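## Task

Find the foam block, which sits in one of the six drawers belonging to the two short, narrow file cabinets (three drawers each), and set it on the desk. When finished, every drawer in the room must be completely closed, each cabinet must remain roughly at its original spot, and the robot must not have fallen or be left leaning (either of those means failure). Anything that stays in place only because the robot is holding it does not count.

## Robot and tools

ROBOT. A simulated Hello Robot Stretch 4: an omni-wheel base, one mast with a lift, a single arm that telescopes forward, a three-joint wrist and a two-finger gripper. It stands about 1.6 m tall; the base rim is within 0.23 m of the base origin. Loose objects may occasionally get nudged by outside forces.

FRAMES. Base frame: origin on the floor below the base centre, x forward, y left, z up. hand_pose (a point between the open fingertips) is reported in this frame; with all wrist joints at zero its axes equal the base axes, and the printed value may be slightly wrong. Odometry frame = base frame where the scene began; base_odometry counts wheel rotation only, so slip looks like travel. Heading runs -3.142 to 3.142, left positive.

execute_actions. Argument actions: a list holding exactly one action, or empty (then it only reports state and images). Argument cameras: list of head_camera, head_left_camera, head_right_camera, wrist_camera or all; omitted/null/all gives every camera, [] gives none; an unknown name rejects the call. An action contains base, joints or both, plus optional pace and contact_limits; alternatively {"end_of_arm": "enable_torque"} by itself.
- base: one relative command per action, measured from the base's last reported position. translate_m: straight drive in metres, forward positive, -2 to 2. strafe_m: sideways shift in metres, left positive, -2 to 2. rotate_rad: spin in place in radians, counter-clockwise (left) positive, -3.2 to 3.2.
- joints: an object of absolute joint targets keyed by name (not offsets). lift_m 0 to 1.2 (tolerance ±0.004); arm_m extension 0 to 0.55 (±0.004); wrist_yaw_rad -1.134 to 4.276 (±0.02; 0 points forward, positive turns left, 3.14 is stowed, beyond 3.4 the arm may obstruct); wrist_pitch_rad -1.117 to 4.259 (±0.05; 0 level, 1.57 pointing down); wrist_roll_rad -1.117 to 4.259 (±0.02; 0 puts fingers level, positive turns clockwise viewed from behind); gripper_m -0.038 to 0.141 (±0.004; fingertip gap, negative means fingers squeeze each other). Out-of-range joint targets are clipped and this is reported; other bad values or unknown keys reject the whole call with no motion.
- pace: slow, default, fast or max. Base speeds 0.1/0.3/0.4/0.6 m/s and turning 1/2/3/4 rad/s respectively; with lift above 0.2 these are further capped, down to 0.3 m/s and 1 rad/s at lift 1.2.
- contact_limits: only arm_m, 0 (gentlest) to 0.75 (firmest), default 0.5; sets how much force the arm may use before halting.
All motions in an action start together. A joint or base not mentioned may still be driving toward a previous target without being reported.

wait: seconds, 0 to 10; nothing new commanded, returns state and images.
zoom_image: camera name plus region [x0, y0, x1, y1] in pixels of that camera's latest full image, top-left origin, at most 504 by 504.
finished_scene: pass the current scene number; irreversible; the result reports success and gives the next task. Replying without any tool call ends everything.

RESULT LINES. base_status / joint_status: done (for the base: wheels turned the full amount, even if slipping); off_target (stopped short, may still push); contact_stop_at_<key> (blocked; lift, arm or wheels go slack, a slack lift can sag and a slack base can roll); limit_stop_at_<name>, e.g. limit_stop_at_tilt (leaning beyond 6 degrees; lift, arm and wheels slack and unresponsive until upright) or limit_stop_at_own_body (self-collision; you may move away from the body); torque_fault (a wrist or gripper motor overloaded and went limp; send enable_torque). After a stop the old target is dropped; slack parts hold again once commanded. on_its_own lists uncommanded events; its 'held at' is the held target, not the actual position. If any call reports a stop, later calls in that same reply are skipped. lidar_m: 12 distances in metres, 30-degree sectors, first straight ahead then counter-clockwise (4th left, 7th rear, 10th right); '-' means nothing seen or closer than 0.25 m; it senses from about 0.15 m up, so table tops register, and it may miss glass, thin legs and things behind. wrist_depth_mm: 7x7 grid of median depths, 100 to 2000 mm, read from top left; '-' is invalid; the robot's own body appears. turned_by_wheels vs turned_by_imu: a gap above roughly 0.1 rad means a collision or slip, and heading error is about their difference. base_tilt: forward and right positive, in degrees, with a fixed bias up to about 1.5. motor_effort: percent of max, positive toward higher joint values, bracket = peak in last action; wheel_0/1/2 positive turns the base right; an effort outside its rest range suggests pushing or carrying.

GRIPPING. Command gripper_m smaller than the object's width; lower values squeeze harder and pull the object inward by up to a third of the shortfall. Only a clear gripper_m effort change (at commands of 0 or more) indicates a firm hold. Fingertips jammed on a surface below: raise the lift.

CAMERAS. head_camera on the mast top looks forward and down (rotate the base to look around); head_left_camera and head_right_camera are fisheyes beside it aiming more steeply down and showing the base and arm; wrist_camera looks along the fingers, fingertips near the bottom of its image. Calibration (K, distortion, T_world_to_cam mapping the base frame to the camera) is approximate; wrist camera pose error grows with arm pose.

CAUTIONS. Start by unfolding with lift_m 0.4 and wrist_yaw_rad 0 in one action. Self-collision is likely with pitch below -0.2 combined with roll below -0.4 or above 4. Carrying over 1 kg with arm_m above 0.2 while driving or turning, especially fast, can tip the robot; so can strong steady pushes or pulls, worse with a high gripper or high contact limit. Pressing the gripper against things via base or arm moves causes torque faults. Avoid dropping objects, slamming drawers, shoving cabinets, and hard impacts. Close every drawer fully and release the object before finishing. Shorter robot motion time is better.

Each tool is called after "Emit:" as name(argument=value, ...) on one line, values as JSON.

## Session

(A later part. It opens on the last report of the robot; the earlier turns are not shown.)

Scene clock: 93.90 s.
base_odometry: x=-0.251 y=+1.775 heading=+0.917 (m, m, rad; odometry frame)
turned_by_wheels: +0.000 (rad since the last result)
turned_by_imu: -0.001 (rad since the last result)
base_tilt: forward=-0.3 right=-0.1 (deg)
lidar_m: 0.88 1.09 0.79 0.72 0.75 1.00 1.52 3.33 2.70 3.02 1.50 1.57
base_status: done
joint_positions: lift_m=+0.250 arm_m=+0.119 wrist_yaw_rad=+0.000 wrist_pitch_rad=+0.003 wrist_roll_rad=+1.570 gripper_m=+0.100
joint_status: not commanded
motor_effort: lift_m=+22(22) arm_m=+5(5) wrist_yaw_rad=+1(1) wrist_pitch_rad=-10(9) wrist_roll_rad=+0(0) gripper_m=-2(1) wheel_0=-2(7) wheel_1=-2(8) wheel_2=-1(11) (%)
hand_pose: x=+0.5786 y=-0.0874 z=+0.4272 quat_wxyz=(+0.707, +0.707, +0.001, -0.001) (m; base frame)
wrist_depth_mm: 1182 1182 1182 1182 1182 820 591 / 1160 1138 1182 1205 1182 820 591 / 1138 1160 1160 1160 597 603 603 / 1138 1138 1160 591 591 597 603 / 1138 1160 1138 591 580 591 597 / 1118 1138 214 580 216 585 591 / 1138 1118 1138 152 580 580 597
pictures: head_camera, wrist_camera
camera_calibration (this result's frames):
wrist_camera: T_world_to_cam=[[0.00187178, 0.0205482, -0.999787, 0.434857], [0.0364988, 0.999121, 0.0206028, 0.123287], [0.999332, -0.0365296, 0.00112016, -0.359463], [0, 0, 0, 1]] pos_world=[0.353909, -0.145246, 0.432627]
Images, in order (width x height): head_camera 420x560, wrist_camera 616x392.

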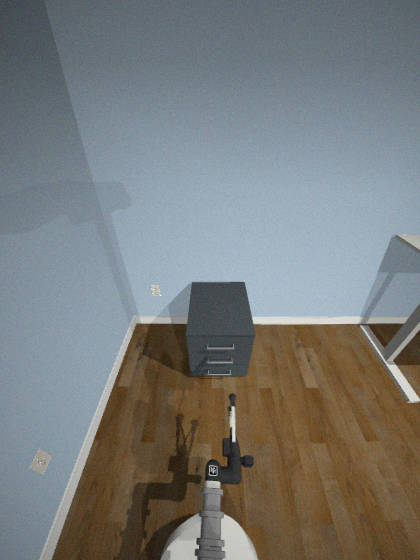

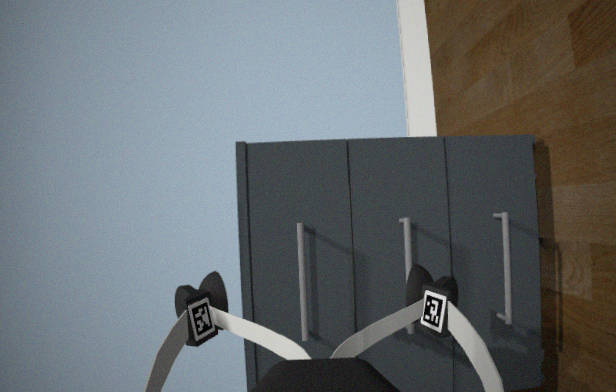

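Emit:
execute_actions(actions=[{"base":{"strafe_m":0.045},"joints":{"lift_m":0.258,"arm_m":0.3}}], cameras=[])

Emit:
execute_actions(actions=[{"joints":{"arm_m":0.452},"contact_limits":{"arm_m":0.2}}], cameras=["wrist_camera"])

Emit:
execute_actions(actions=[{"joints":{"gripper_m":-0.02}}], cameras=[])

Emit:
execute_actions(actions=[{"joints":{"arm_m":0.185},"pace":"slow"}], cameras=["head_camera"])

Scene clock: 98.23 s.
base_odometry: x=-0.286 y=+1.802 heading=+0.917 (m, m, rad; odometry frame)
turned_by_wheels: +0.000 (rad since the last result)
turned_by_imu: +0.001 (rad since the last result)
base_tilt: forward=-0.3 right=-0.1 (deg)
lidar_m: 0.88 1.04 0.71 0.68 0.70 0.91 1.55 3.36 2.76 3.04 1.53 1.01
base_status: done
joint_positions: lift_m=+0.258 arm_m=+0.299 wrist_yaw_rad=+0.000 wrist_pitch_rad=+0.002 wrist_roll_rad=+1.570 gripper_m=+0.100
joint_status: all done
motor_effort: lift_m=+23(23) arm_m=+5(2) wrist_yaw_rad=+1(1) wrist_pitch_rad=-8(10) wrist_roll_rad=+0(0) gripper_m=-3(0) wheel_0=-1(8) wheel_1=-2(8) wheel_2=-1(2) (%)
hand_pose: x=+0.7586 y=-0.0874 z=+0.4353 quat_wxyz=(+0.707, +0.707, +0.001, -0.001) (m; base frame)
wrist_depth_mm: 991 976 976 991 991 842 603 / 946 976 976 413 415 415 418 / 960 976 413 410 413 415 418 / 960 976 415 407 407 413 415 / 960 960 407 404 407 407 407 / 931 946 214 399 216 404 407 / 946 960 676 152 397 404 404
pictures: none
No camera images: the call's "cameras" was empty. Leave "cameras" out to get every camera's image.

Scene clock: 99.77 s.
base_odometry: x=-0.286 y=+1.802 heading=+0.917 (m, m, rad; odometry frame)
turned_by_wheels: +0.000 (rad since the last result)
turned_by_imu: +0.001 (rad since the last result)
base_tilt: forward=-0.3 right=-0.1 (deg)
lidar_m: 0.89 1.04 0.71 0.67 0.71 0.93 1.55 3.36 2.74 3.06 1.53 0.98
base_status: not commanded
joint_positions: lift_m=+0.258 arm_m=+0.451 wrist_yaw_rad=+0.000 wrist_pitch_rad=+0.002 wrist_roll_rad=+1.570 gripper_m=+0.100
joint_status: all done
motor_effort: lift_m=+23(23) arm_m=+5(5) wrist_yaw_rad=+1(1) wrist_pitch_rad=-7(8) wrist_roll_rad=+0(0) gripper_m=+1(1) wheel_0=-1(1) wheel_1=-2(2) wheel_2=-1(1) (%)
contact_limits: arm_m 0.2
hand_pose: x=+0.9106 y=-0.0874 z=+0.4353 quat_wxyz=(+0.707, +0.707, +0.001, -0.001) (m; base frame)
wrist_depth_mm: 831 831 257 259 260 264 - / 820 820 257 258 258 260 262 / 820 820 254 256 258 258 259 / 820 809 252 253 255 256 256 / 820 809 252 251 253 253 254 / 820 809 214 249 216 252 253 / 788 798 246 151 250 251 -
pictures: wrist_camera
camera_calibration (this result's frames):
wrist_camera: T_world_to_cam=[[0.00230334, 0.020609, -0.999785, 0.441922], [0.0364103, 0.999123, 0.0206793, 0.111029], [0.999334, -0.0364501, 0.00155094, -0.691388], [0, 0, 0, 1]] pos_world=[0.685867, -0.145241, 0.440603]
Images, in order (width x height): wrist_camera 616x392.

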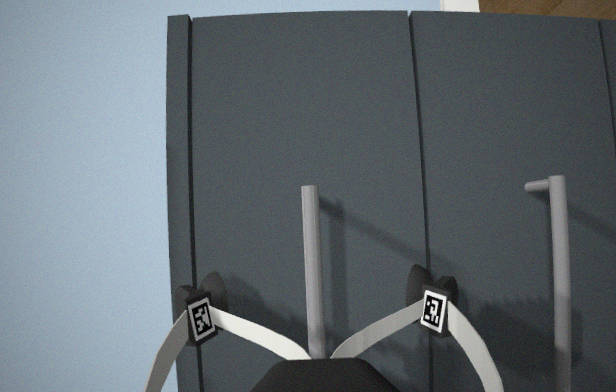

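Scene clock: 101.70 s.
base_odometry: x=-0.286 y=+1.802 heading=+0.917 (m, m, rad; odometry frame)
turned_by_wheels: +0.000 (rad since the last result)
turned_by_imu: +0.001 (rad since the last result)
base_tilt: forward=-0.3 right=-0.1 (deg)
lidar_m: 0.89 1.04 0.73 0.66 0.69 0.96 1.56 3.36 2.76 3.07 1.52 0.97
base_status: not commanded
joint_positions: lift_m=+0.258 arm_m=+0.451 wrist_yaw_rad=+0.001 wrist_pitch_rad=+0.002 wrist_roll_rad=+1.570 gripper_m=-0.019
joint_status: all done
motor_effort: lift_m=+23(23) arm_m=+3(5) wrist_yaw_rad=-2(2) wrist_pitch_rad=-8(8) wrist_roll_rad=+0(0) gripper_m=-14(17) wheel_0=-1(1) wheel_1=-2(2) wheel_2=-1(1) (%)
hand_pose: x=+0.9109 y=-0.0871 z=+0.4354 quat_wxyz=(+0.707, +0.707, +0.001, +0.000) (m; base frame)
wrist_depth_mm: 820 831 253 255 256 262 - / 820 820 253 255 254 259 260 / 820 831 251 252 252 256 258 / 798 809 248 250 249 256 255 / 809 809 247 247 247 254 253 / 809 798 245 210 185 253 253 / 788 809 243 209 246 249 -
pictures: none
No camera images: the call's "cameras" was empty. Leave "cameras" out to get every camera's image.

Scene clock: 105.67 s.
base_odometry: x=-0.286 y=+1.802 heading=+0.916 (m, m, rad; odometry frame)
turned_by_wheels: -0.001 (rad since the last result)
turned_by_imu: +0.001 (rad since the last result)
base_tilt: forward=-0.3 right=-0.1 (deg)
lidar_m: 0.61 1.04 0.74 0.67 0.70 0.95 1.57 3.36 2.75 3.06 1.52 0.68
base_status: not commanded
joint_positions: lift_m=+0.258 arm_m=+0.186 wrist_yaw_rad=-0.006 wrist_pitch_rad=+0.003 wrist_roll_rad=+1.570 gripper_m=-0.019
joint_status: all done
on_its_own: wrist_yaw_rad is at rest, and its effort (+18) is outside its rest range (-13 to +13)
motor_effort: lift_m=+23(23) arm_m=-5(7) wrist_yaw_rad=+18(22) wrist_pitch_rad=-8(9) wrist_roll_rad=+0(0) gripper_m=-15(16) wheel_0=-6(6) wheel_1=-4(4) wheel_2=-4(4) (%)
hand_pose: x=+0.6448 y=-0.0891 z=+0.4353 quat_wxyz=(+0.707, +0.707, -0.001, -0.003) (m; base frame)
wrist_depth_mm: 1098 1098 254 253 256 831 609 / 1078 1078 252 252 254 842 597 / 1078 1098 250 250 253 530 530 / 1098 1098 247 250 251 530 530 / 1078 1060 247 246 248 517 521 / 1060 1060 244 208 185 521 521 / 1060 1098 242 196 244 508 517
pictures: head_camera
Images, in order (width x height): head_camera 420x560.

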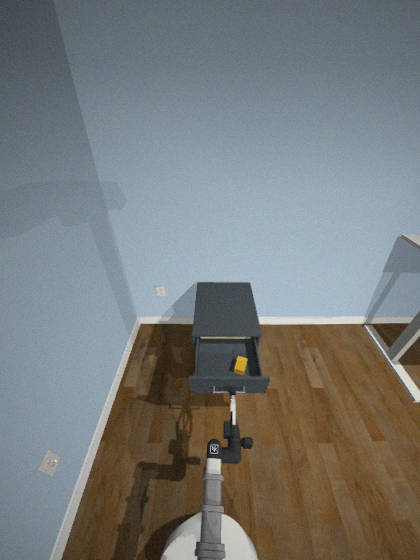

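Emit:
execute_actions(actions=[{"joints":{"gripper_m":0.1}}], cameras=[])

Emit:
execute_actions(actions=[{"joints":{"arm_m":0.12}}], cameras=[])

Emit:
execute_actions(actions=[{"base":{"strafe_m":-0.05},"joints":{"lift_m":0.75}}], cameras=[])

Emit:
execute_actions(actions=[{"joints":{"wrist_pitch_rad":1.57,"wrist_roll_rad":0,"arm_m":0.55}}], cameras=["wrist_camera"])

Scene clock: 110.23 s.
base_odometry: x=-0.286 y=+1.802 heading=+0.917 (m, m, rad; odometry frame)
turned_by_wheels: +0.001 (rad since the last result)
turned_by_imu: +0.002 (rad since the last result)
base_tilt: forward=-0.3 right=-0.1 (deg)
lidar_m: 0.61 1.05 0.71 0.67 0.70 0.92 1.56 3.36 2.73 3.07 1.51 0.69
base_status: not commanded
joint_positions: lift_m=+0.258 arm_m=+0.186 wrist_yaw_rad=+0.000 wrist_pitch_rad=+0.003 wrist_roll_rad=+1.570 gripper_m=+0.100
joint_status: all done
motor_effort: lift_m=+23(23) arm_m=-4(5) wrist_yaw_rad=+3(18) wrist_pitch_rad=-8(9) wrist_roll_rad=+0(0) gripper_m=+2(15) wheel_0=-3(6) wheel_1=-2(4) wheel_2=-2(4) (%)
hand_pose: x=+0.6451 y=-0.0875 z=+0.4353 quat_wxyz=(+0.707, +0.707, +0.001, -0.001) (m; base frame)
wrist_depth_mm: 1098 1098 257 258 260 831 603 / 1118 1078 256 255 257 798 585 / 1078 1078 253 255 255 530 525 / 1078 1078 253 254 255 521 535 / 1078 1078 251 252 254 517 521 / 1078 1078 214 249 216 517 521 / 1060 1078 247 152 250 508 517
pictures: none
No camera images: the call's "cameras" was empty. Leave "cameras" out to get every camera's image.

Scene clock: 111.33 s.
base_odometry: x=-0.286 y=+1.802 heading=+0.917 (m, m, rad; odometry frame)
turned_by_wheels: +0.000 (rad since the last result)
turned_by_imu: +0.000 (rad since the last result)
base_tilt: forward=-0.3 right=-0.1 (deg)
lidar_m: 0.62 1.03 0.71 0.65 0.70 0.93 1.57 3.37 2.74 3.02 1.52 0.69
base_status: not commanded
joint_positions: lift_m=+0.258 arm_m=+0.121 wrist_yaw_rad=+0.000 wrist_pitch_rad=+0.003 wrist_roll_rad=+1.570 gripper_m=+0.100
joint_status: all done
motor_effort: lift_m=+23(23) arm_m=-5(7) wrist_yaw_rad=+1(2) wrist_pitch_rad=-9(8) wrist_roll_rad=+0(1) gripper_m=+2(1) wheel_0=-3(4) wheel_1=-2(2) wheel_2=-2(2) (%)
hand_pose: x=+0.5802 y=-0.0874 z=+0.4353 quat_wxyz=(+0.707, +0.707, +0.001, -0.001) (m; base frame)
wrist_depth_mm: 1182 1138 1182 1182 1182 831 609 / 1182 1182 324 325 1182 854 603 / 1160 1160 322 320 324 591 591 / 1138 1138 319 320 320 597 591 / 1160 1138 315 315 317 591 597 / 1098 1118 213 317 216 585 597 / 1138 1118 723 152 315 585 597
pictures: none
No camera images: the call's "cameras" was empty. Leave "cameras" out to get every camera's image.

Scene clock: 114.27 s.
base_odometry: x=-0.247 y=+1.771 heading=+0.917 (m, m, rad; odometry frame)
turned_by_wheels: +0.000 (rad since the last result)
turned_by_imu: +0.001 (rad since the last result)
base_tilt: forward=-0.3 right=-0.1 (deg)
lidar_m: 0.62 0.68 0.78 0.70 0.75 1.00 1.54 3.35 2.68 3.00 1.44 0.68
base_status: done
joint_positions: lift_m=+0.750 arm_m=+0.121 wrist_yaw_rad=+0.000 wrist_pitch_rad=+0.003 wrist_roll_rad=+1.570 gripper_m=+0.100
joint_status: all done
motor_effort: lift_m=+23(21) arm_m=-4(5) wrist_yaw_rad=+1(1) wrist_pitch_rad=-9(9) wrist_roll_rad=+0(0) gripper_m=+0(3) wheel_0=-1(7) wheel_1=+1(7) wheel_2=-1(3) (%)
hand_pose: x=+0.5802 y=-0.0874 z=+0.9273 quat_wxyz=(+0.707, +0.707, +0.001, -0.001) (m; base frame)
wrist_depth_mm: 1160 1182 1182 1182 1182 1229 1182 / 1138 1160 1160 1229 1160 1182 1182 / 1118 1160 1160 1160 1182 1182 1205 / 1118 1160 1160 1182 1160 842 661 / 1160 1160 1138 1160 1160 842 640 / 1118 1138 213 1138 217 741 621 / 1118 1138 1118 152 1160 798 603
pictures: none
No camera images: the call's "cameras" was empty. Leave "cameras" out to get every camera's image.

Scene clock: 116.63 s.
base_odometry: x=-0.247 y=+1.771 heading=+0.917 (m, m, rad; odometry frame)
turned_by_wheels: +0.000 (rad since the last result)
turned_by_imu: +0.001 (rad since the last result)
base_tilt: forward=-0.3 right=-0.1 (deg)
lidar_m: 0.62 1.13 0.75 0.71 0.74 1.01 1.55 3.35 2.70 3.02 1.48 0.69
base_status: not commanded
joint_positions: lift_m=+0.750 arm_m=+0.546 wrist_yaw_rad=+0.000 wrist_pitch_rad=+1.570 wrist_roll_rad=+0.000 gripper_m=+0.100
joint_status: all done
joint sent to its limit — the command would take arm_m past its upper limit, so that joint was sent only as far as its limit.
motor_effort: lift_m=+23(23) arm_m=+5(7) wrist_yaw_rad=+1(0) wrist_pitch_rad=-1(5) wrist_roll_rad=-1(5) gripper_m=-1(2) wheel_0=-1(1) wheel_1=+1(1) wheel_2=-1(1) (%)
hand_pose: x=+0.7176 y=-0.0874 z=+0.6395 quat_wxyz=(+0.707, +0.000, +0.707, +0.000) (m; base frame)
wrist_depth_mm: 343 343 424 492 455 878 866 / 866 488 488 496 492 878 866 / 854 492 488 449 492 878 878 / 866 492 492 496 492 854 866 / 878 473 496 500 473 878 891 / 878 394 214 436 216 878 878 / 878 878 866 148 866 866 878
pictures: wrist_camera
camera_calibration (this result's frames):
wrist_camera: T_world_to_cam=[[-0.021719, -0.999753, -0.00472801, -0.0617932], [-0.999058, 0.0218812, -0.0374863, 0.808713], [0.0375805, 0.00390939, -0.999286, 0.834852], [0, 0, 0, 1]] pos_world=[0.775235, -0.0827374, 0.86428]
Images, in order (width x height): wrist_camera 616x392.

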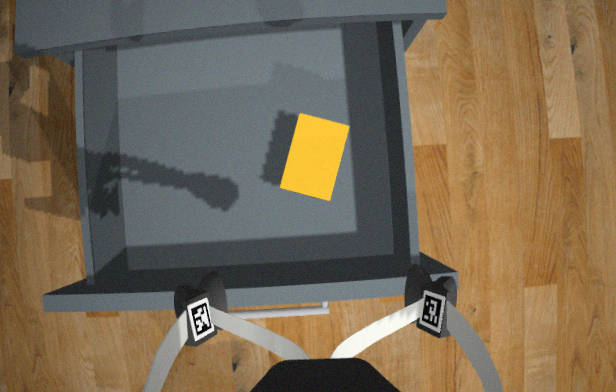

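Emit:
execute_actions(actions=[{"base":{"translate_m":0.12},"joints":{"wrist_roll_rad":0.25}}], cameras=[])

Emit:
execute_actions(actions=[{"joints":{"lift_m":0.51}}], cameras=["wrist_camera"])

Emit:
execute_actions(actions=[{"joints":{"gripper_m":0.03}}], cameras=[])

Emit:
execute_actions(actions=[{"joints":{"lift_m":1.0}}], cameras=["wrist_camera"])

Emit:
execute_actions(actions=[{"base":{"strafe_m":-1.4}}], cameras=["head_camera","wrist_camera"])

Scene clock: 121.77 s.
base_odometry: x=-0.174 y=+1.867 heading=+0.917 (m, m, rad; odometry frame)
turned_by_wheels: +0.000 (rad since the last result)
turned_by_imu: +0.002 (rad since the last result)
base_tilt: forward=-0.3 right=-0.1 (deg)
lidar_m: 0.52 0.56 0.78 0.71 0.77 1.02 1.69 3.47 2.74 2.66 1.42 0.55
base_status: done
joint_positions: lift_m=+0.750 arm_m=+0.546 wrist_yaw_rad=+0.000 wrist_pitch_rad=+1.570 wrist_roll_rad=+0.250 gripper_m=+0.100
joint_status: all done
motor_effort: lift_m=+23(23) arm_m=+5(5) wrist_yaw_rad=+1(1) wrist_pitch_rad=+1(1) wrist_roll_rad=+1(4) gripper_m=+1(2) wheel_0=+0(7) wheel_1=+1(1) wheel_2=+1(9) (%)
hand_pose: x=+0.7177 y=-0.0874 z=+0.6395 quat_wxyz=(+0.702, +0.088, +0.701, -0.088) (m; base frame)
wrist_depth_mm: 342 342 340 343 597 866 878 / 342 343 343 342 343 878 854 / 343 342 343 343 866 866 878 / 342 343 496 492 492 854 854 / 866 500 496 452 500 878 866 / 866 488 214 492 216 878 891 / 866 439 492 148 399 389 878
pictures: none
No camera images: the call's "cameras" was empty. Leave "cameras" out to get every camera's image.

Scene clock: 123.83 s.
base_odometry: x=-0.174 y=+1.867 heading=+0.917 (m, m, rad; odometry frame)
turned_by_wheels: +0.000 (rad since the last result)
turned_by_imu: +0.001 (rad since the last result)
base_tilt: forward=-0.3 right=-0.1 (deg)
lidar_m: 0.51 0.54 0.79 0.71 0.77 1.02 1.67 3.45 2.74 2.62 1.43 0.57
base_status: not commanded
joint_positions: lift_m=+0.510 arm_m=+0.546 wrist_yaw_rad=+0.000 wrist_pitch_rad=+1.570 wrist_roll_rad=+0.250 gripper_m=+0.100
joint_status: all done
motor_effort: lift_m=+18(21) arm_m=+5(5) wrist_yaw_rad=+1(0) wrist_pitch_rad=+0(0) wrist_roll_rad=+0(1) gripper_m=-1(1) wheel_0=+0(0) wheel_1=+1(1) wheel_2=+1(1) (%)
hand_pose: x=+0.7177 y=-0.0874 z=+0.3999 quat_wxyz=(+0.702, +0.088, +0.701, -0.088) (m; base frame)
wrist_depth_mm: 102 102 102 102 186 627 627 / 102 103 117 250 251 187 627 / 113 251 251 252 252 189 634 / 251 251 252 252 252 191 634 / 250 251 252 211 252 208 627 / 252 252 214 207 206 202 173 / 252 252 252 148 251 216 -
pictures: wrist_camera
camera_calibration (this result's frames):
wrist_camera: T_world_to_cam=[[-0.267767, -0.963471, -0.00499177, 0.116934], [-0.962757, 0.267763, -0.0374473, 0.795187], [0.037416, -0.00522129, -0.999286, 0.594795], [0, 0, 0, 1]] pos_world=[0.774628, -0.0971534, 0.624731]
Images, in order (width x height): wrist_camera 616x392.

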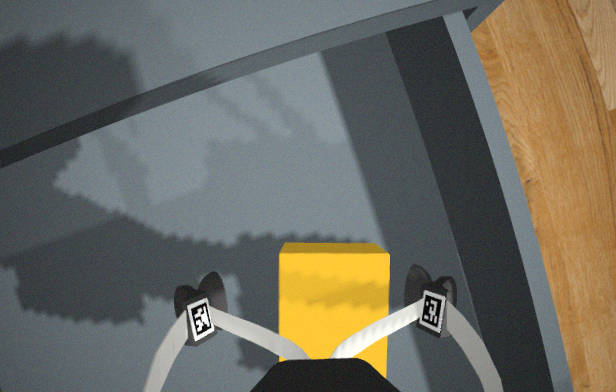

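Scene clock: 125.37 s.
base_odometry: x=-0.174 y=+1.867 heading=+0.917 (m, m, rad; odometry frame)
turned_by_wheels: +0.000 (rad since the last result)
turned_by_imu: +0.001 (rad since the last result)
base_tilt: forward=-0.3 right=-0.1 (deg)
lidar_m: 0.51 0.55 0.77 0.72 0.75 1.02 1.68 3.48 2.76 2.63 1.39 0.55
base_status: not commanded
joint_positions: lift_m=+0.510 arm_m=+0.546 wrist_yaw_rad=+0.000 wrist_pitch_rad=+1.570 wrist_roll_rad=+0.250 gripper_m=+0.030
joint_status: all done
motor_effort: lift_m=+18(18) arm_m=+5(5) wrist_yaw_rad=+1(1) wrist_pitch_rad=+0(1) wrist_roll_rad=+1(1) gripper_m=-17(18) wheel_0=+0(0) wheel_1=+1(1) wheel_2=+1(1) (%)
hand_pose: x=+0.7177 y=-0.0874 z=+0.3999 quat_wxyz=(+0.702, +0.088, +0.701, -0.088) (m; base frame)
wrist_depth_mm: 102 102 102 102 186 634 615 / 102 102 117 252 251 188 634 / 113 250 252 250 252 189 621 / 251 252 252 251 251 191 621 / 251 251 252 220 252 207 627 / 252 253 197 198 196 213 173 / 250 251 251 197 251 197 -
pictures: none
No camera images: the call's "cameras" was empty. Leave "cameras" out to get every camera's image.

Scene clock: 128.27 s.
base_odometry: x=-0.174 y=+1.867 heading=+0.917 (m, m, rad; odometry frame)
turned_by_wheels: +0.000 (rad since the last result)
turned_by_imu: +0.001 (rad since the last result)
base_tilt: forward=-0.3 right=-0.1 (deg)
lidar_m: 0.49 0.53 0.76 0.72 0.77 1.04 1.68 3.47 2.75 2.64 1.42 0.56
base_status: not commanded
joint_positions: lift_m=+1.000 arm_m=+0.546 wrist_yaw_rad=+0.000 wrist_pitch_rad=+1.570 wrist_roll_rad=+0.250 gripper_m=+0.030
joint_status: all done
motor_effort: lift_m=+23(19) arm_m=+5(4) wrist_yaw_rad=+0(1) wrist_pitch_rad=-1(1) wrist_roll_rad=+1(0) gripper_m=-19(15) wheel_0=+0(0) wheel_1=+1(1) wheel_2=+1(1) (%)
hand_pose: x=+0.7177 y=-0.0874 z=+0.8895 quat_wxyz=(+0.702, +0.088, +0.701, -0.088) (m; base frame)
wrist_depth_mm: 732 591 603 597 1138 1118 1118 / 1098 597 597 591 1138 1138 1118 / 1118 591 591 597 1118 1138 1118 / 1118 603 750 750 1138 1118 1118 / 1098 1118 750 222 1138 1098 1138 / 1138 1138 198 198 197 1138 1118 / 1098 1138 615 198 1138 1118 1118
pictures: wrist_camera
camera_calibration (this result's frames):
wrist_camera: T_world_to_cam=[[-0.26777, -0.96347, -0.0049918, 0.119381], [-0.962756, 0.267766, -0.0374474, 0.813523], [0.0374161, -0.0052214, -0.999286, 1.08401], [0, 0, 0, 1]] pos_world=[0.774631, -0.0971536, 1.11429]
Images, in order (width x height): wrist_camera 616x392.

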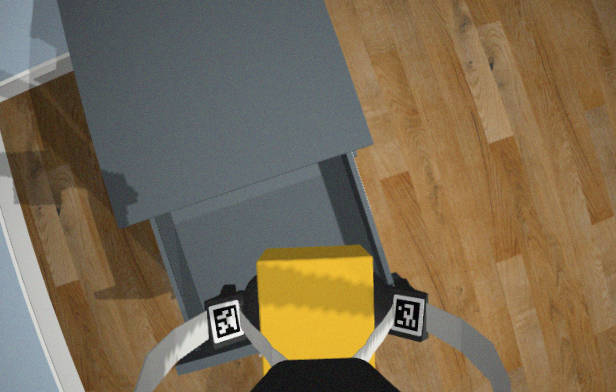

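Scene clock: 134.23 s.
base_odometry: x=+0.875 y=+1.074 heading=+1.517 (m, m, rad; odometry frame)
turned_by_wheels: +0.601 (rad since the last result)
turned_by_imu: +0.649 (rad since the last result)
base_tilt: forward=-0.3 right=-0.1 (deg)
lidar_m: 1.42 1.21 2.03 2.18 2.40 3.30 1.63 1.70 1.66 0.79 0.61 0.58
base_status: strafe_m contact_stop (by the wheels' count: -1.311 of -1.400)
joint_positions: lift_m=+1.000 arm_m=+0.547 wrist_yaw_rad=+0.000 wrist_pitch_rad=+1.570 wrist_roll_rad=+0.250 gripper_m=+0.030
joint_status: not commanded
on_its_own: the wheels are slack since a contact_stop
motor_effort: lift_m=+20(23) arm_m=+3(5) wrist_yaw_rad=+1(16) wrist_pitch_rad=-2(31) wrist_roll_rad=-1(4) gripper_m=-17(28) wheel_0=+0(33) wheel_1=+0(18) wheel_2=+0(12) (%)
hand_pose: x=+0.7179 y=-0.0874 z=+0.8898 quat_wxyz=(+0.702, +0.088, +0.701, -0.088) (m; base frame)
wrist_depth_mm: 931 1098 1078 1118 1138 1138 1098 / 1118 1118 1138 1118 1098 1118 1118 / 1118 1118 1118 1160 1160 1098 820 / 1118 1118 1118 1138 1138 1118 1118 / 1118 1098 1098 220 1138 1138 1118 / 1138 1118 198 198 197 1118 1138 / 1138 1098 1118 198 1118 1098 1138
pictures: head_camera, wrist_camera
camera_calibration (this result's frames):
wrist_camera: T_world_to_cam=[[-0.268671, -0.963219, -0.00491258, 0.120045], [-0.962517, 0.268664, -0.0371607, 0.813418], [0.0371137, -0.00525555, -0.999297, 1.08447], [0, 0, 0, 1]] pos_world=[0.774933, -0.097207, 1.11453]
Images, in order (width x height): head_camera 420x560, wrist_camera 616x392.

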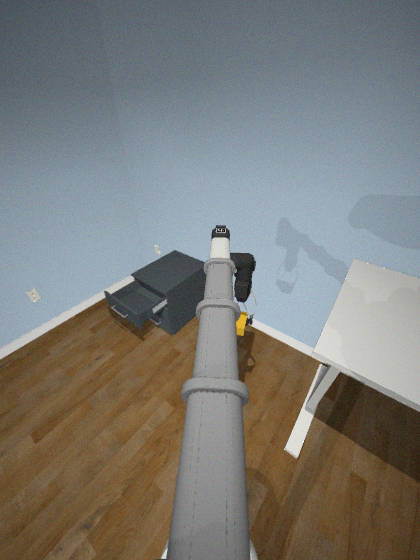

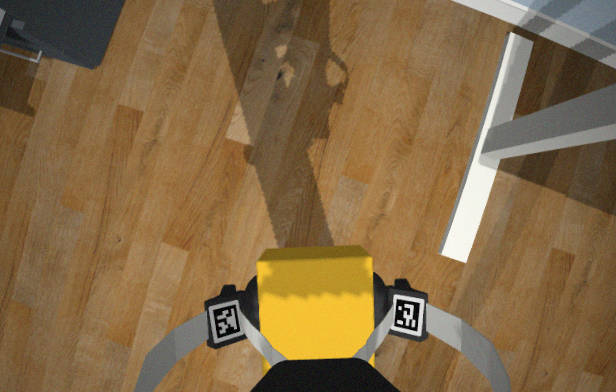

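Desk is taller than expected. Raise fully.

Emit:
execute_actions(actions=[{"joints":{"lift_m":1.2}}], cameras=[])

Emit:
execute_actions(actions=[{"base":{"rotate_rad":-0.65},"pace":"slow"}], cameras=["wrist_camera"])

Emit:
execute_actions(actions=[{"base":{"translate_m":0.15},"pace":"slow"}], cameras=["wrist_camera"])

Scene clock: 138.73 s.
base_odometry: x=+0.875 y=+1.074 heading=+1.517 (m, m, rad; odometry frame)
turned_by_wheels: +0.000 (rad since the last result)
turned_by_imu: +0.002 (rad since the last result)
base_tilt: forward=-0.4 right=-0.1 (deg)
lidar_m: 1.40 1.21 2.05 2.19 2.38 3.31 1.62 1.74 1.67 0.81 0.63 0.58
base_status: not commanded
joint_positions: lift_m=+1.200 arm_m=+0.547 wrist_yaw_rad=+0.000 wrist_pitch_rad=+1.570 wrist_roll_rad=+0.250 gripper_m=+0.030
joint_status: all done
on_its_own: the wheels are slack since a contact_stop
motor_effort: lift_m=+23(25) arm_m=+3(3) wrist_yaw_rad=+1(1) wrist_pitch_rad=+0(1) wrist_roll_rad=-1(2) gripper_m=-14(15) wheel_0=+0(0) wheel_1=+0(0) wheel_2=+0(0) (%)
hand_pose: x=+0.7179 y=-0.0874 z=+1.0895 quat_wxyz=(+0.702, +0.088, +0.701, -0.088) (m; base frame)
wrist_depth_mm: 931 1229 1336 1336 1308 1255 1138 / 1205 1336 1336 1336 1366 1336 1308 / 1308 1308 1336 1336 1308 1281 820 / 1336 1336 1366 1308 1336 1308 1336 / 1336 1366 1336 220 1308 1336 1336 / 1366 1366 198 197 197 1308 1336 / 1336 1336 1336 197 1308 1336 1336
pictures: none
No camera images: the call's "cameras" was empty. Leave "cameras" out to get every camera's image.

Scene clock: 140.63 s.
base_odometry: x=+0.875 y=+1.074 heading=+0.868 (m, m, rad; odometry frame)
turned_by_wheels: -0.650 (rad since the last result)
turned_by_imu: -0.665 (rad since the last result)
base_tilt: forward=-0.3 right=-0.1 (deg)
lidar_m: 0.60 1.41 1.23 2.06 2.09 2.28 3.41 1.72 1.64 1.68 0.92 0.65
base_status: done
joint_positions: lift_m=+1.200 arm_m=+0.547 wrist_yaw_rad=+0.000 wrist_pitch_rad=+1.570 wrist_roll_rad=+0.250 gripper_m=+0.030
joint_status: not commanded
motor_effort: lift_m=+23(23) arm_m=+2(3) wrist_yaw_rad=+1(1) wrist_pitch_rad=-1(2) wrist_roll_rad=-2(1) gripper_m=-15(14) wheel_0=+1(7) wheel_1=+1(8) wheel_2=+0(6) (%)
hand_pose: x=+0.7179 y=-0.0874 z=+1.0895 quat_wxyz=(+0.702, +0.088, +0.701, -0.088) (m; base frame)
wrist_depth_mm: 946 364 362 362 362 359 362 / 1229 364 364 362 362 362 364 / 1336 362 359 364 364 364 364 / 1336 362 362 366 366 364 364 / 1308 362 364 220 364 364 362 / 1336 1308 197 197 198 1336 1366 / 1336 1336 366 198 1308 1336 1366
pictures: wrist_camera
camera_calibration (this result's frames):
wrist_camera: T_world_to_cam=[[-0.268671, -0.963219, -0.00491258, 0.121027], [-0.962517, 0.268664, -0.0371607, 0.820843], [0.0371137, -0.00525555, -0.999297, 1.28408], [0, 0, 0, 1]] pos_world=[0.774935, -0.097207, 1.31428]
Images, in order (width x height): wrist_camera 616x392.

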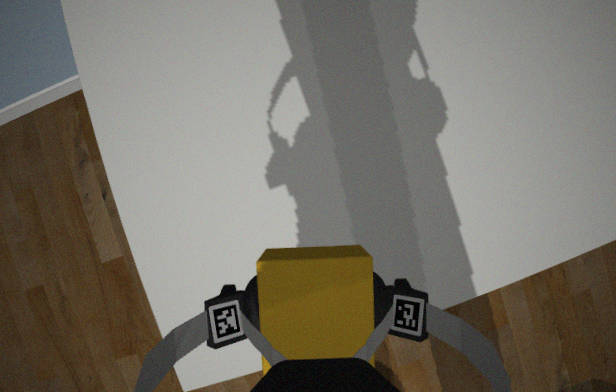

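Scene clock: 143.40 s.
base_odometry: x=+0.972 y=+1.189 heading=+0.868 (m, m, rad; odometry frame)
turned_by_wheels: +0.000 (rad since the last result)
turned_by_imu: +0.001 (rad since the last result)
base_tilt: forward=-0.3 right=-0.1 (deg)
lidar_m: 0.44 1.25 1.13 1.34 2.12 2.36 3.63 1.75 1.77 1.66 0.68 0.48
base_status: done
joint_positions: lift_m=+1.200 arm_m=+0.547 wrist_yaw_rad=+0.000 wrist_pitch_rad=+1.570 wrist_roll_rad=+0.250 gripper_m=+0.030
joint_status: not commanded
motor_effort: lift_m=+23(23) arm_m=+3(3) wrist_yaw_rad=+1(1) wrist_pitch_rad=-1(2) wrist_roll_rad=-1(1) gripper_m=-13(14) wheel_0=+1(6) wheel_1=+2(2) wheel_2=+0(6) (%)
hand_pose: x=+0.7179 y=-0.0874 z=+1.0895 quat_wxyz=(+0.702, +0.088, +0.701, -0.088) (m; base frame)
wrist_depth_mm: 535 362 364 362 362 364 362 / 917 362 364 362 362 364 364 / 1336 364 366 364 364 362 362 / 1336 362 362 364 364 364 366 / 1308 366 362 220 366 366 364 / 1366 1366 198 198 197 366 359 / 1336 1308 366 198 364 366 364
pictures: wrist_camera
camera_calibration (this result's frames):
wrist_camera: T_world_to_cam=[[-0.268671, -0.963219, -0.00491258, 0.121028], [-0.962517, 0.268665, -0.0371607, 0.820843], [0.0371137, -0.00525556, -0.999297, 1.28408], [0, 0, 0, 1]] pos_world=[0.774935, -0.097207, 1.31428]
Images, in order (width x height): wrist_camera 616x392.

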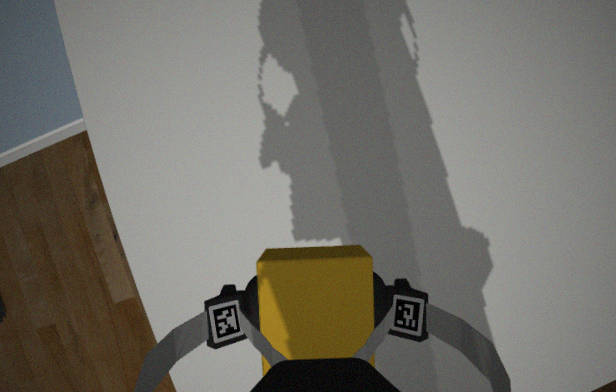

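Emit:
execute_actions(actions=[{"joints":{"lift_m":1.09}}], cameras=[])

Emit:
execute_actions(actions=[{"joints":{"gripper_m":0.1}}], cameras=[])

Emit:
execute_actions(actions=[{"joints":{"lift_m":1.2}}], cameras=[])

Emit:
execute_actions(actions=[{"base":{"translate_m":-0.35},"joints":{"arm_m":0.12}}], cameras=[])

Emit:
execute_actions(actions=[{"base":{"strafe_m":1.3},"joints":{"lift_m":0.258,"wrist_pitch_rad":0,"wrist_roll_rad":1.57}}], cameras=["head_camera","wrist_camera"])

Scene clock: 147.93 s.
base_odometry: x=+0.972 y=+1.189 heading=+0.868 (m, m, rad; odometry frame)
turned_by_wheels: +0.000 (rad since the last result)
turned_by_imu: +0.002 (rad since the last result)
base_tilt: forward=-0.3 right=-0.1 (deg)
lidar_m: 0.44 1.28 1.13 1.27 2.12 2.38 3.51 1.79 1.77 1.66 0.68 0.48
base_status: not commanded
joint_positions: lift_m=+1.090 arm_m=+0.547 wrist_yaw_rad=+0.000 wrist_pitch_rad=+1.570 wrist_roll_rad=+0.250 gripper_m=+0.030
joint_status: all done
motor_effort: lift_m=+17(23) arm_m=+3(2) wrist_yaw_rad=+1(1) wrist_pitch_rad=-1(1) wrist_roll_rad=-1(1) gripper_m=-17(12) wheel_0=+2(1) wheel_1=+2(2) wheel_2=+0(0) (%)
hand_pose: x=+0.7179 y=-0.0874 z=+0.9799 quat_wxyz=(+0.702, +0.088, +0.701, -0.088) (m; base frame)
wrist_depth_mm: 252 253 253 253 254 252 - / 251 252 252 253 252 252 253 / 253 253 252 253 253 253 253 / 252 254 254 253 253 255 253 / 253 253 253 221 253 254 254 / 1229 254 198 198 198 253 254 / 1229 254 254 198 252 254 -
pictures: none
No camera images: the call's "cameras" was empty. Leave "cameras" out to get every camera's image.

Scene clock: 149.47 s.
base_odometry: x=+0.972 y=+1.189 heading=+0.868 (m, m, rad; odometry frame)
turned_by_wheels: +0.000 (rad since the last result)
turned_by_imu: +0.001 (rad since the last result)
base_tilt: forward=-0.3 right=-0.1 (deg)
lidar_m: 0.45 1.29 1.18 1.27 2.13 2.38 3.53 1.74 1.77 1.67 0.71 0.49
base_status: not commanded
joint_positions: lift_m=+1.090 arm_m=+0.547 wrist_yaw_rad=+0.000 wrist_pitch_rad=+1.570 wrist_roll_rad=+0.250 gripper_m=+0.100
joint_status: all done
motor_effort: lift_m=+17(18) arm_m=+3(3) wrist_yaw_rad=+2(1) wrist_pitch_rad=-1(1) wrist_roll_rad=-1(2) gripper_m=+1(16) wheel_0=+2(2) wheel_1=+2(2) wheel_2=+0(0) (%)
hand_pose: x=+0.7179 y=-0.0874 z=+0.9799 quat_wxyz=(+0.702, +0.088, +0.701, -0.088) (m; base frame)
wrist_depth_mm: 253 253 252 252 251 252 - / 253 253 253 253 253 254 252 / 252 252 253 255 254 253 253 / 254 253 253 253 252 254 253 / 253 254 254 216 254 254 253 / 1182 254 215 208 209 255 254 / 1229 253 254 148 254 254 -
pictures: none
No camera images: the call's "cameras" was empty. Leave "cameras" out to get every camera's image.

Scene clock: 150.97 s.
base_odometry: x=+0.972 y=+1.189 heading=+0.868 (m, m, rad; odometry frame)
turned_by_wheels: +0.000 (rad since the last result)
turned_by_imu: +0.001 (rad since the last result)
base_tilt: forward=-0.3 right=-0.1 (deg)
lidar_m: 0.43 1.28 1.18 1.32 2.10 2.39 3.62 1.76 1.78 1.65 0.66 0.47
base_status: not commanded
joint_positions: lift_m=+1.200 arm_m=+0.547 wrist_yaw_rad=+0.000 wrist_pitch_rad=+1.570 wrist_roll_rad=+0.250 gripper_m=+0.100
joint_status: all done
motor_effort: lift_m=+23(28) arm_m=+3(3) wrist_yaw_rad=+1(1) wrist_pitch_rad=-2(2) wrist_roll_rad=-1(2) gripper_m=-2(2) wheel_0=+2(1) wheel_1=+2(2) wheel_2=+0(0) (%)
hand_pose: x=+0.7179 y=-0.0874 z=+1.0895 quat_wxyz=(+0.702, +0.088, +0.701, -0.088) (m; base frame)
wrist_depth_mm: 535 362 362 362 362 364 362 / 931 362 362 364 366 364 364 / 1308 364 364 364 362 364 364 / 1308 362 362 366 364 364 366 / 1336 362 362 319 364 366 366 / 1308 1308 213 320 217 364 368 / 1336 1366 366 148 366 364 364
pictures: none
No camera images: the call's "cameras" was empty. Leave "cameras" out to get every camera's image.

Scene clock: 153.63 s.
base_odometry: x=+0.746 y=+0.922 heading=+0.868 (m, m, rad; odometry frame)
turned_by_wheels: +0.000 (rad since the last result)
turned_by_imu: +0.001 (rad since the last result)
base_tilt: forward=-0.3 right=-0.1 (deg)
lidar_m: 0.80 1.61 1.31 2.06 2.11 2.08 3.20 1.70 1.51 1.66 1.25 0.87
base_status: done
joint_positions: lift_m=+1.200 arm_m=+0.121 wrist_yaw_rad=+0.000 wrist_pitch_rad=+1.570 wrist_roll_rad=+0.250 gripper_m=+0.100
joint_status: all done
motor_effort: lift_m=+23(23) arm_m=-4(5) wrist_yaw_rad=+1(2) wrist_pitch_rad=-2(1) wrist_roll_rad=-1(1) gripper_m=-1(3) wheel_0=+0(5) wheel_1=-2(3) wheel_2=-1(9) (%)
hand_pose: x=+0.2918 y=-0.0874 z=+1.0895 quat_wxyz=(+0.702, +0.088, +0.701, -0.088) (m; base frame)
wrist_depth_mm: 1336 1336 1336 1366 1308 1336 1308 / 1308 1281 1336 1366 1366 1366 1336 / 1336 1281 1336 1366 1308 1336 1336 / 1336 1336 1308 1366 1308 1336 1308 / 1366 1336 1336 1160 1336 1366 1336 / 1336 1336 213 1138 216 1366 1336 / 1336 1336 1336 148 1336 1336 1366
pictures: none
No camera images: the call's "cameras" was empty. Leave "cameras" out to get every camera's image.

Scene clock: 159.30 s.
base_odometry: x=-0.246 y=+1.762 heading=+0.868 (m, m, rad; odometry frame)
turned_by_wheels: +0.000 (rad since the last result)
turned_by_imu: -0.004 (rad since the last result)
base_tilt: forward=-0.3 right=-0.1 (deg)
lidar_m: 0.65 0.73 0.78 0.71 0.74 0.99 1.54 3.30 2.67 2.97 1.46 0.75
base_status: done
joint_positions: lift_m=+0.258 arm_m=+0.121 wrist_yaw_rad=+0.000 wrist_pitch_rad=+0.003 wrist_roll_rad=+1.570 gripper_m=+0.100
joint_status: all done
motor_effort: lift_m=+18(20) arm_m=-4(4) wrist_yaw_rad=+1(2) wrist_pitch_rad=-10(14) wrist_roll_rad=+0(5) gripper_m=-2(0) wheel_0=+1(7) wheel_1=+0(10) wheel_2=+0(2) (%)
hand_pose: x=+0.5802 y=-0.0874 z=+0.4356 quat_wxyz=(+0.707, +0.707, +0.001, -0.001) (m; base frame)
wrist_depth_mm: 1229 1229 1255 1229 1205 842 609 / 1182 1229 1205 1229 1229 854 603 / 1205 1182 1229 357 1205 878 621 / 1205 1182 1205 355 621 621 627 / 1182 1160 1160 351 580 627 615 / 1138 1138 214 349 216 627 603 / 1160 1160 1160 152 347 609 621
pictures: head_camera, wrist_camera
camera_calibration (this result's frames):
wrist_camera: T_world_to_cam=[[0.00174633, 0.0205306, -0.999788, 0.443261], [0.0364168, 0.999125, 0.0205806, 0.123091], [0.999335, -0.036445, 0.000997143, -0.360993], [0, 0, 0, 1]] pos_world=[0.355496, -0.14524, 0.440993]
Images, in order (width x height): head_camera 420x560, wrist_camera 616x392.

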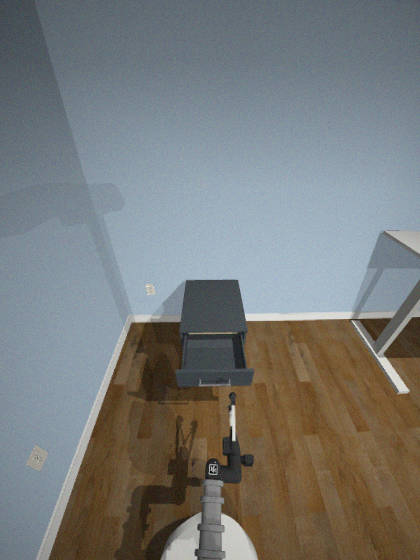

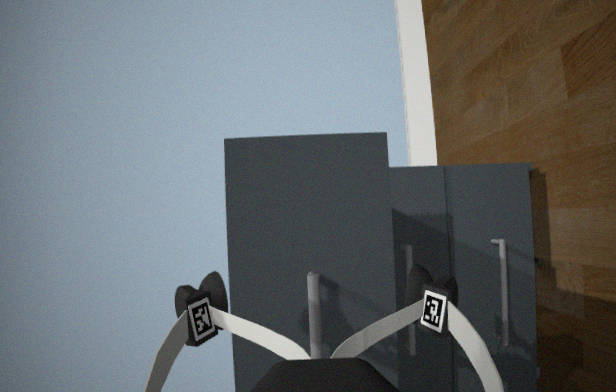

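Push with open fingertips on the face (contact at depth ~240).

Emit:
execute_actions(actions=[{"base":{"strafe_m":0.07}}], cameras=[])

Emit:
execute_actions(actions=[{"joints":{"arm_m":0.51},"pace":"slow","contact_limits":{"arm_m":0.3}}], cameras=[])

Emit:
execute_actions(actions=[{"joints":{"arm_m":0.4}}], cameras=["wrist_camera"])

Scene clock: 162.93 s.
base_odometry: x=-0.299 y=+1.807 heading=+0.868 (m, m, rad; odometry frame)
turned_by_wheels: +0.000 (rad since the last result)
turned_by_imu: +0.001 (rad since the last result)
base_tilt: forward=-0.3 right=-0.1 (deg)
lidar_m: 0.66 1.04 0.71 0.65 0.69 0.90 1.52 3.29 2.76 3.07 1.55 0.71
base_status: done
joint_positions: lift_m=+0.258 arm_m=+0.121 wrist_yaw_rad=+0.000 wrist_pitch_rad=+0.003 wrist_roll_rad=+1.570 gripper_m=+0.100
joint_status: not commanded
motor_effort: lift_m=+18(18) arm_m=-5(4) wrist_yaw_rad=+1(1) wrist_pitch_rad=-9(9) wrist_roll_rad=+0(0) gripper_m=-1(4) wheel_0=+1(8) wheel_1=-2(6) wheel_2=+0(1) (%)
hand_pose: x=+0.5802 y=-0.0874 z=+0.4356 quat_wxyz=(+0.707, +0.707, +0.001, -0.001) (m; base frame)
wrist_depth_mm: 1205 1182 1229 1229 1255 831 603 / 1205 1205 1205 355 1229 854 609 / 1205 1205 1205 355 621 627 621 / 1182 1182 1229 349 615 621 627 / 1182 1160 1182 345 580 609 621 / 1138 1182 214 343 216 609 615 / 1160 1160 1138 152 343 609 609
pictures: none
No camera images: the call's "cameras" was empty. Leave "cameras" out to get every camera's image.

Scene clock: 168.10 s.
base_odometry: x=-0.299 y=+1.807 heading=+0.868 (m, m, rad; odometry frame)
turned_by_wheels: +0.000 (rad since the last result)
turned_by_imu: +0.002 (rad since the last result)
base_tilt: forward=-0.3 right=-0.1 (deg)
lidar_m: 0.93 1.07 0.72 0.66 0.69 0.89 1.53 3.28 2.73 3.05 1.53 1.60
base_status: not commanded
joint_positions: lift_m=+0.258 arm_m=+0.508 wrist_yaw_rad=-0.004 wrist_pitch_rad=-0.001 wrist_roll_rad=+1.570 gripper_m=+0.100
joint_status: all done
motor_effort: lift_m=+18(18) arm_m=+11(13) wrist_yaw_rad=+13(23) wrist_pitch_rad=+1(9) wrist_roll_rad=+0(0) gripper_m=+3(2) wheel_0=+1(3) wheel_1=+1(2) wheel_2=-5(8) (%)
contact_limits: arm_m 0.3
hand_pose: x=+0.9672 y=-0.0886 z=+0.4366 quat_wxyz=(+0.707, +0.707, -0.002, -0.001) (m; base frame)
wrist_depth_mm: 809 809 820 530 539 259 259 / 820 798 252 254 255 256 257 / 788 798 250 249 252 252 254 / 798 798 247 249 249 251 249 / 778 778 243 244 245 246 246 / 768 778 239 242 216 243 244 / 768 768 238 148 240 241 -
pictures: none
No camera images: the call's "cameras" was empty. Leave "cameras" out to get every camera's image.

Scene clock: 169.43 s.
base_odometry: x=-0.299 y=+1.807 heading=+0.868 (m, m, rad; odometry frame)
turned_by_wheels: +0.000 (rad since the last result)
turned_by_imu: +0.001 (rad since the last result)
base_tilt: forward=-0.3 right=-0.1 (deg)
lidar_m: 0.92 1.01 0.71 0.66 0.67 0.92 1.51 3.31 2.74 3.05 1.53 1.60
base_status: not commanded
joint_positions: lift_m=+0.258 arm_m=+0.401 wrist_yaw_rad=+0.000 wrist_pitch_rad=+0.002 wrist_roll_rad=+1.570 gripper_m=+0.100
joint_status: all done
motor_effort: lift_m=+18(18) arm_m=-5(6) wrist_yaw_rad=+1(13) wrist_pitch_rad=-8(8) wrist_roll_rad=+0(0) gripper_m=-1(0) wheel_0=+2(1) wheel_1=+0(1) wheel_2=-1(4) (%)
hand_pose: x=+0.8602 y=-0.0874 z=+0.4357 quat_wxyz=(+0.707, +0.707, +0.001, -0.001) (m; base frame)
wrist_depth_mm: 917 917 960 960 946 820 603 / 904 917 917 364 364 366 366 / 917 917 359 357 359 366 366 / 891 904 353 353 357 357 359 / 878 891 347 351 353 355 355 / 866 891 213 347 217 349 349 / 866 866 343 152 343 345 349
pictures: wrist_camera
camera_calibration (this result's frames):
wrist_camera: T_world_to_cam=[[0.00228416, 0.0207466, -0.999782, 0.442467], [0.0364895, 0.999117, 0.0208162, 0.112749], [0.999331, -0.0365291, 0.00152511, -0.641073], [0, 0, 0, 1]] pos_world=[0.63552, -0.145246, 0.441001]
Images, in order (width x height): wrist_camera 616x392.

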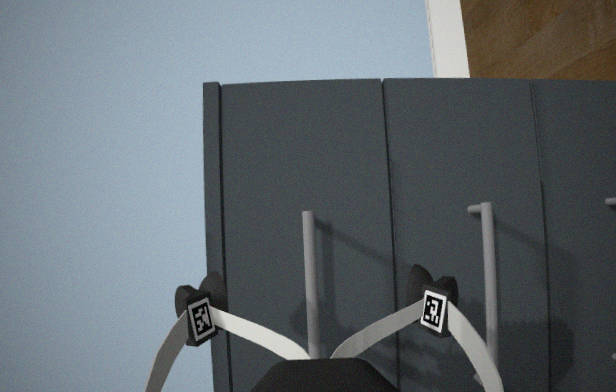

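Emit:
finished_scene(scene=1)

The scene is finished: the task was done.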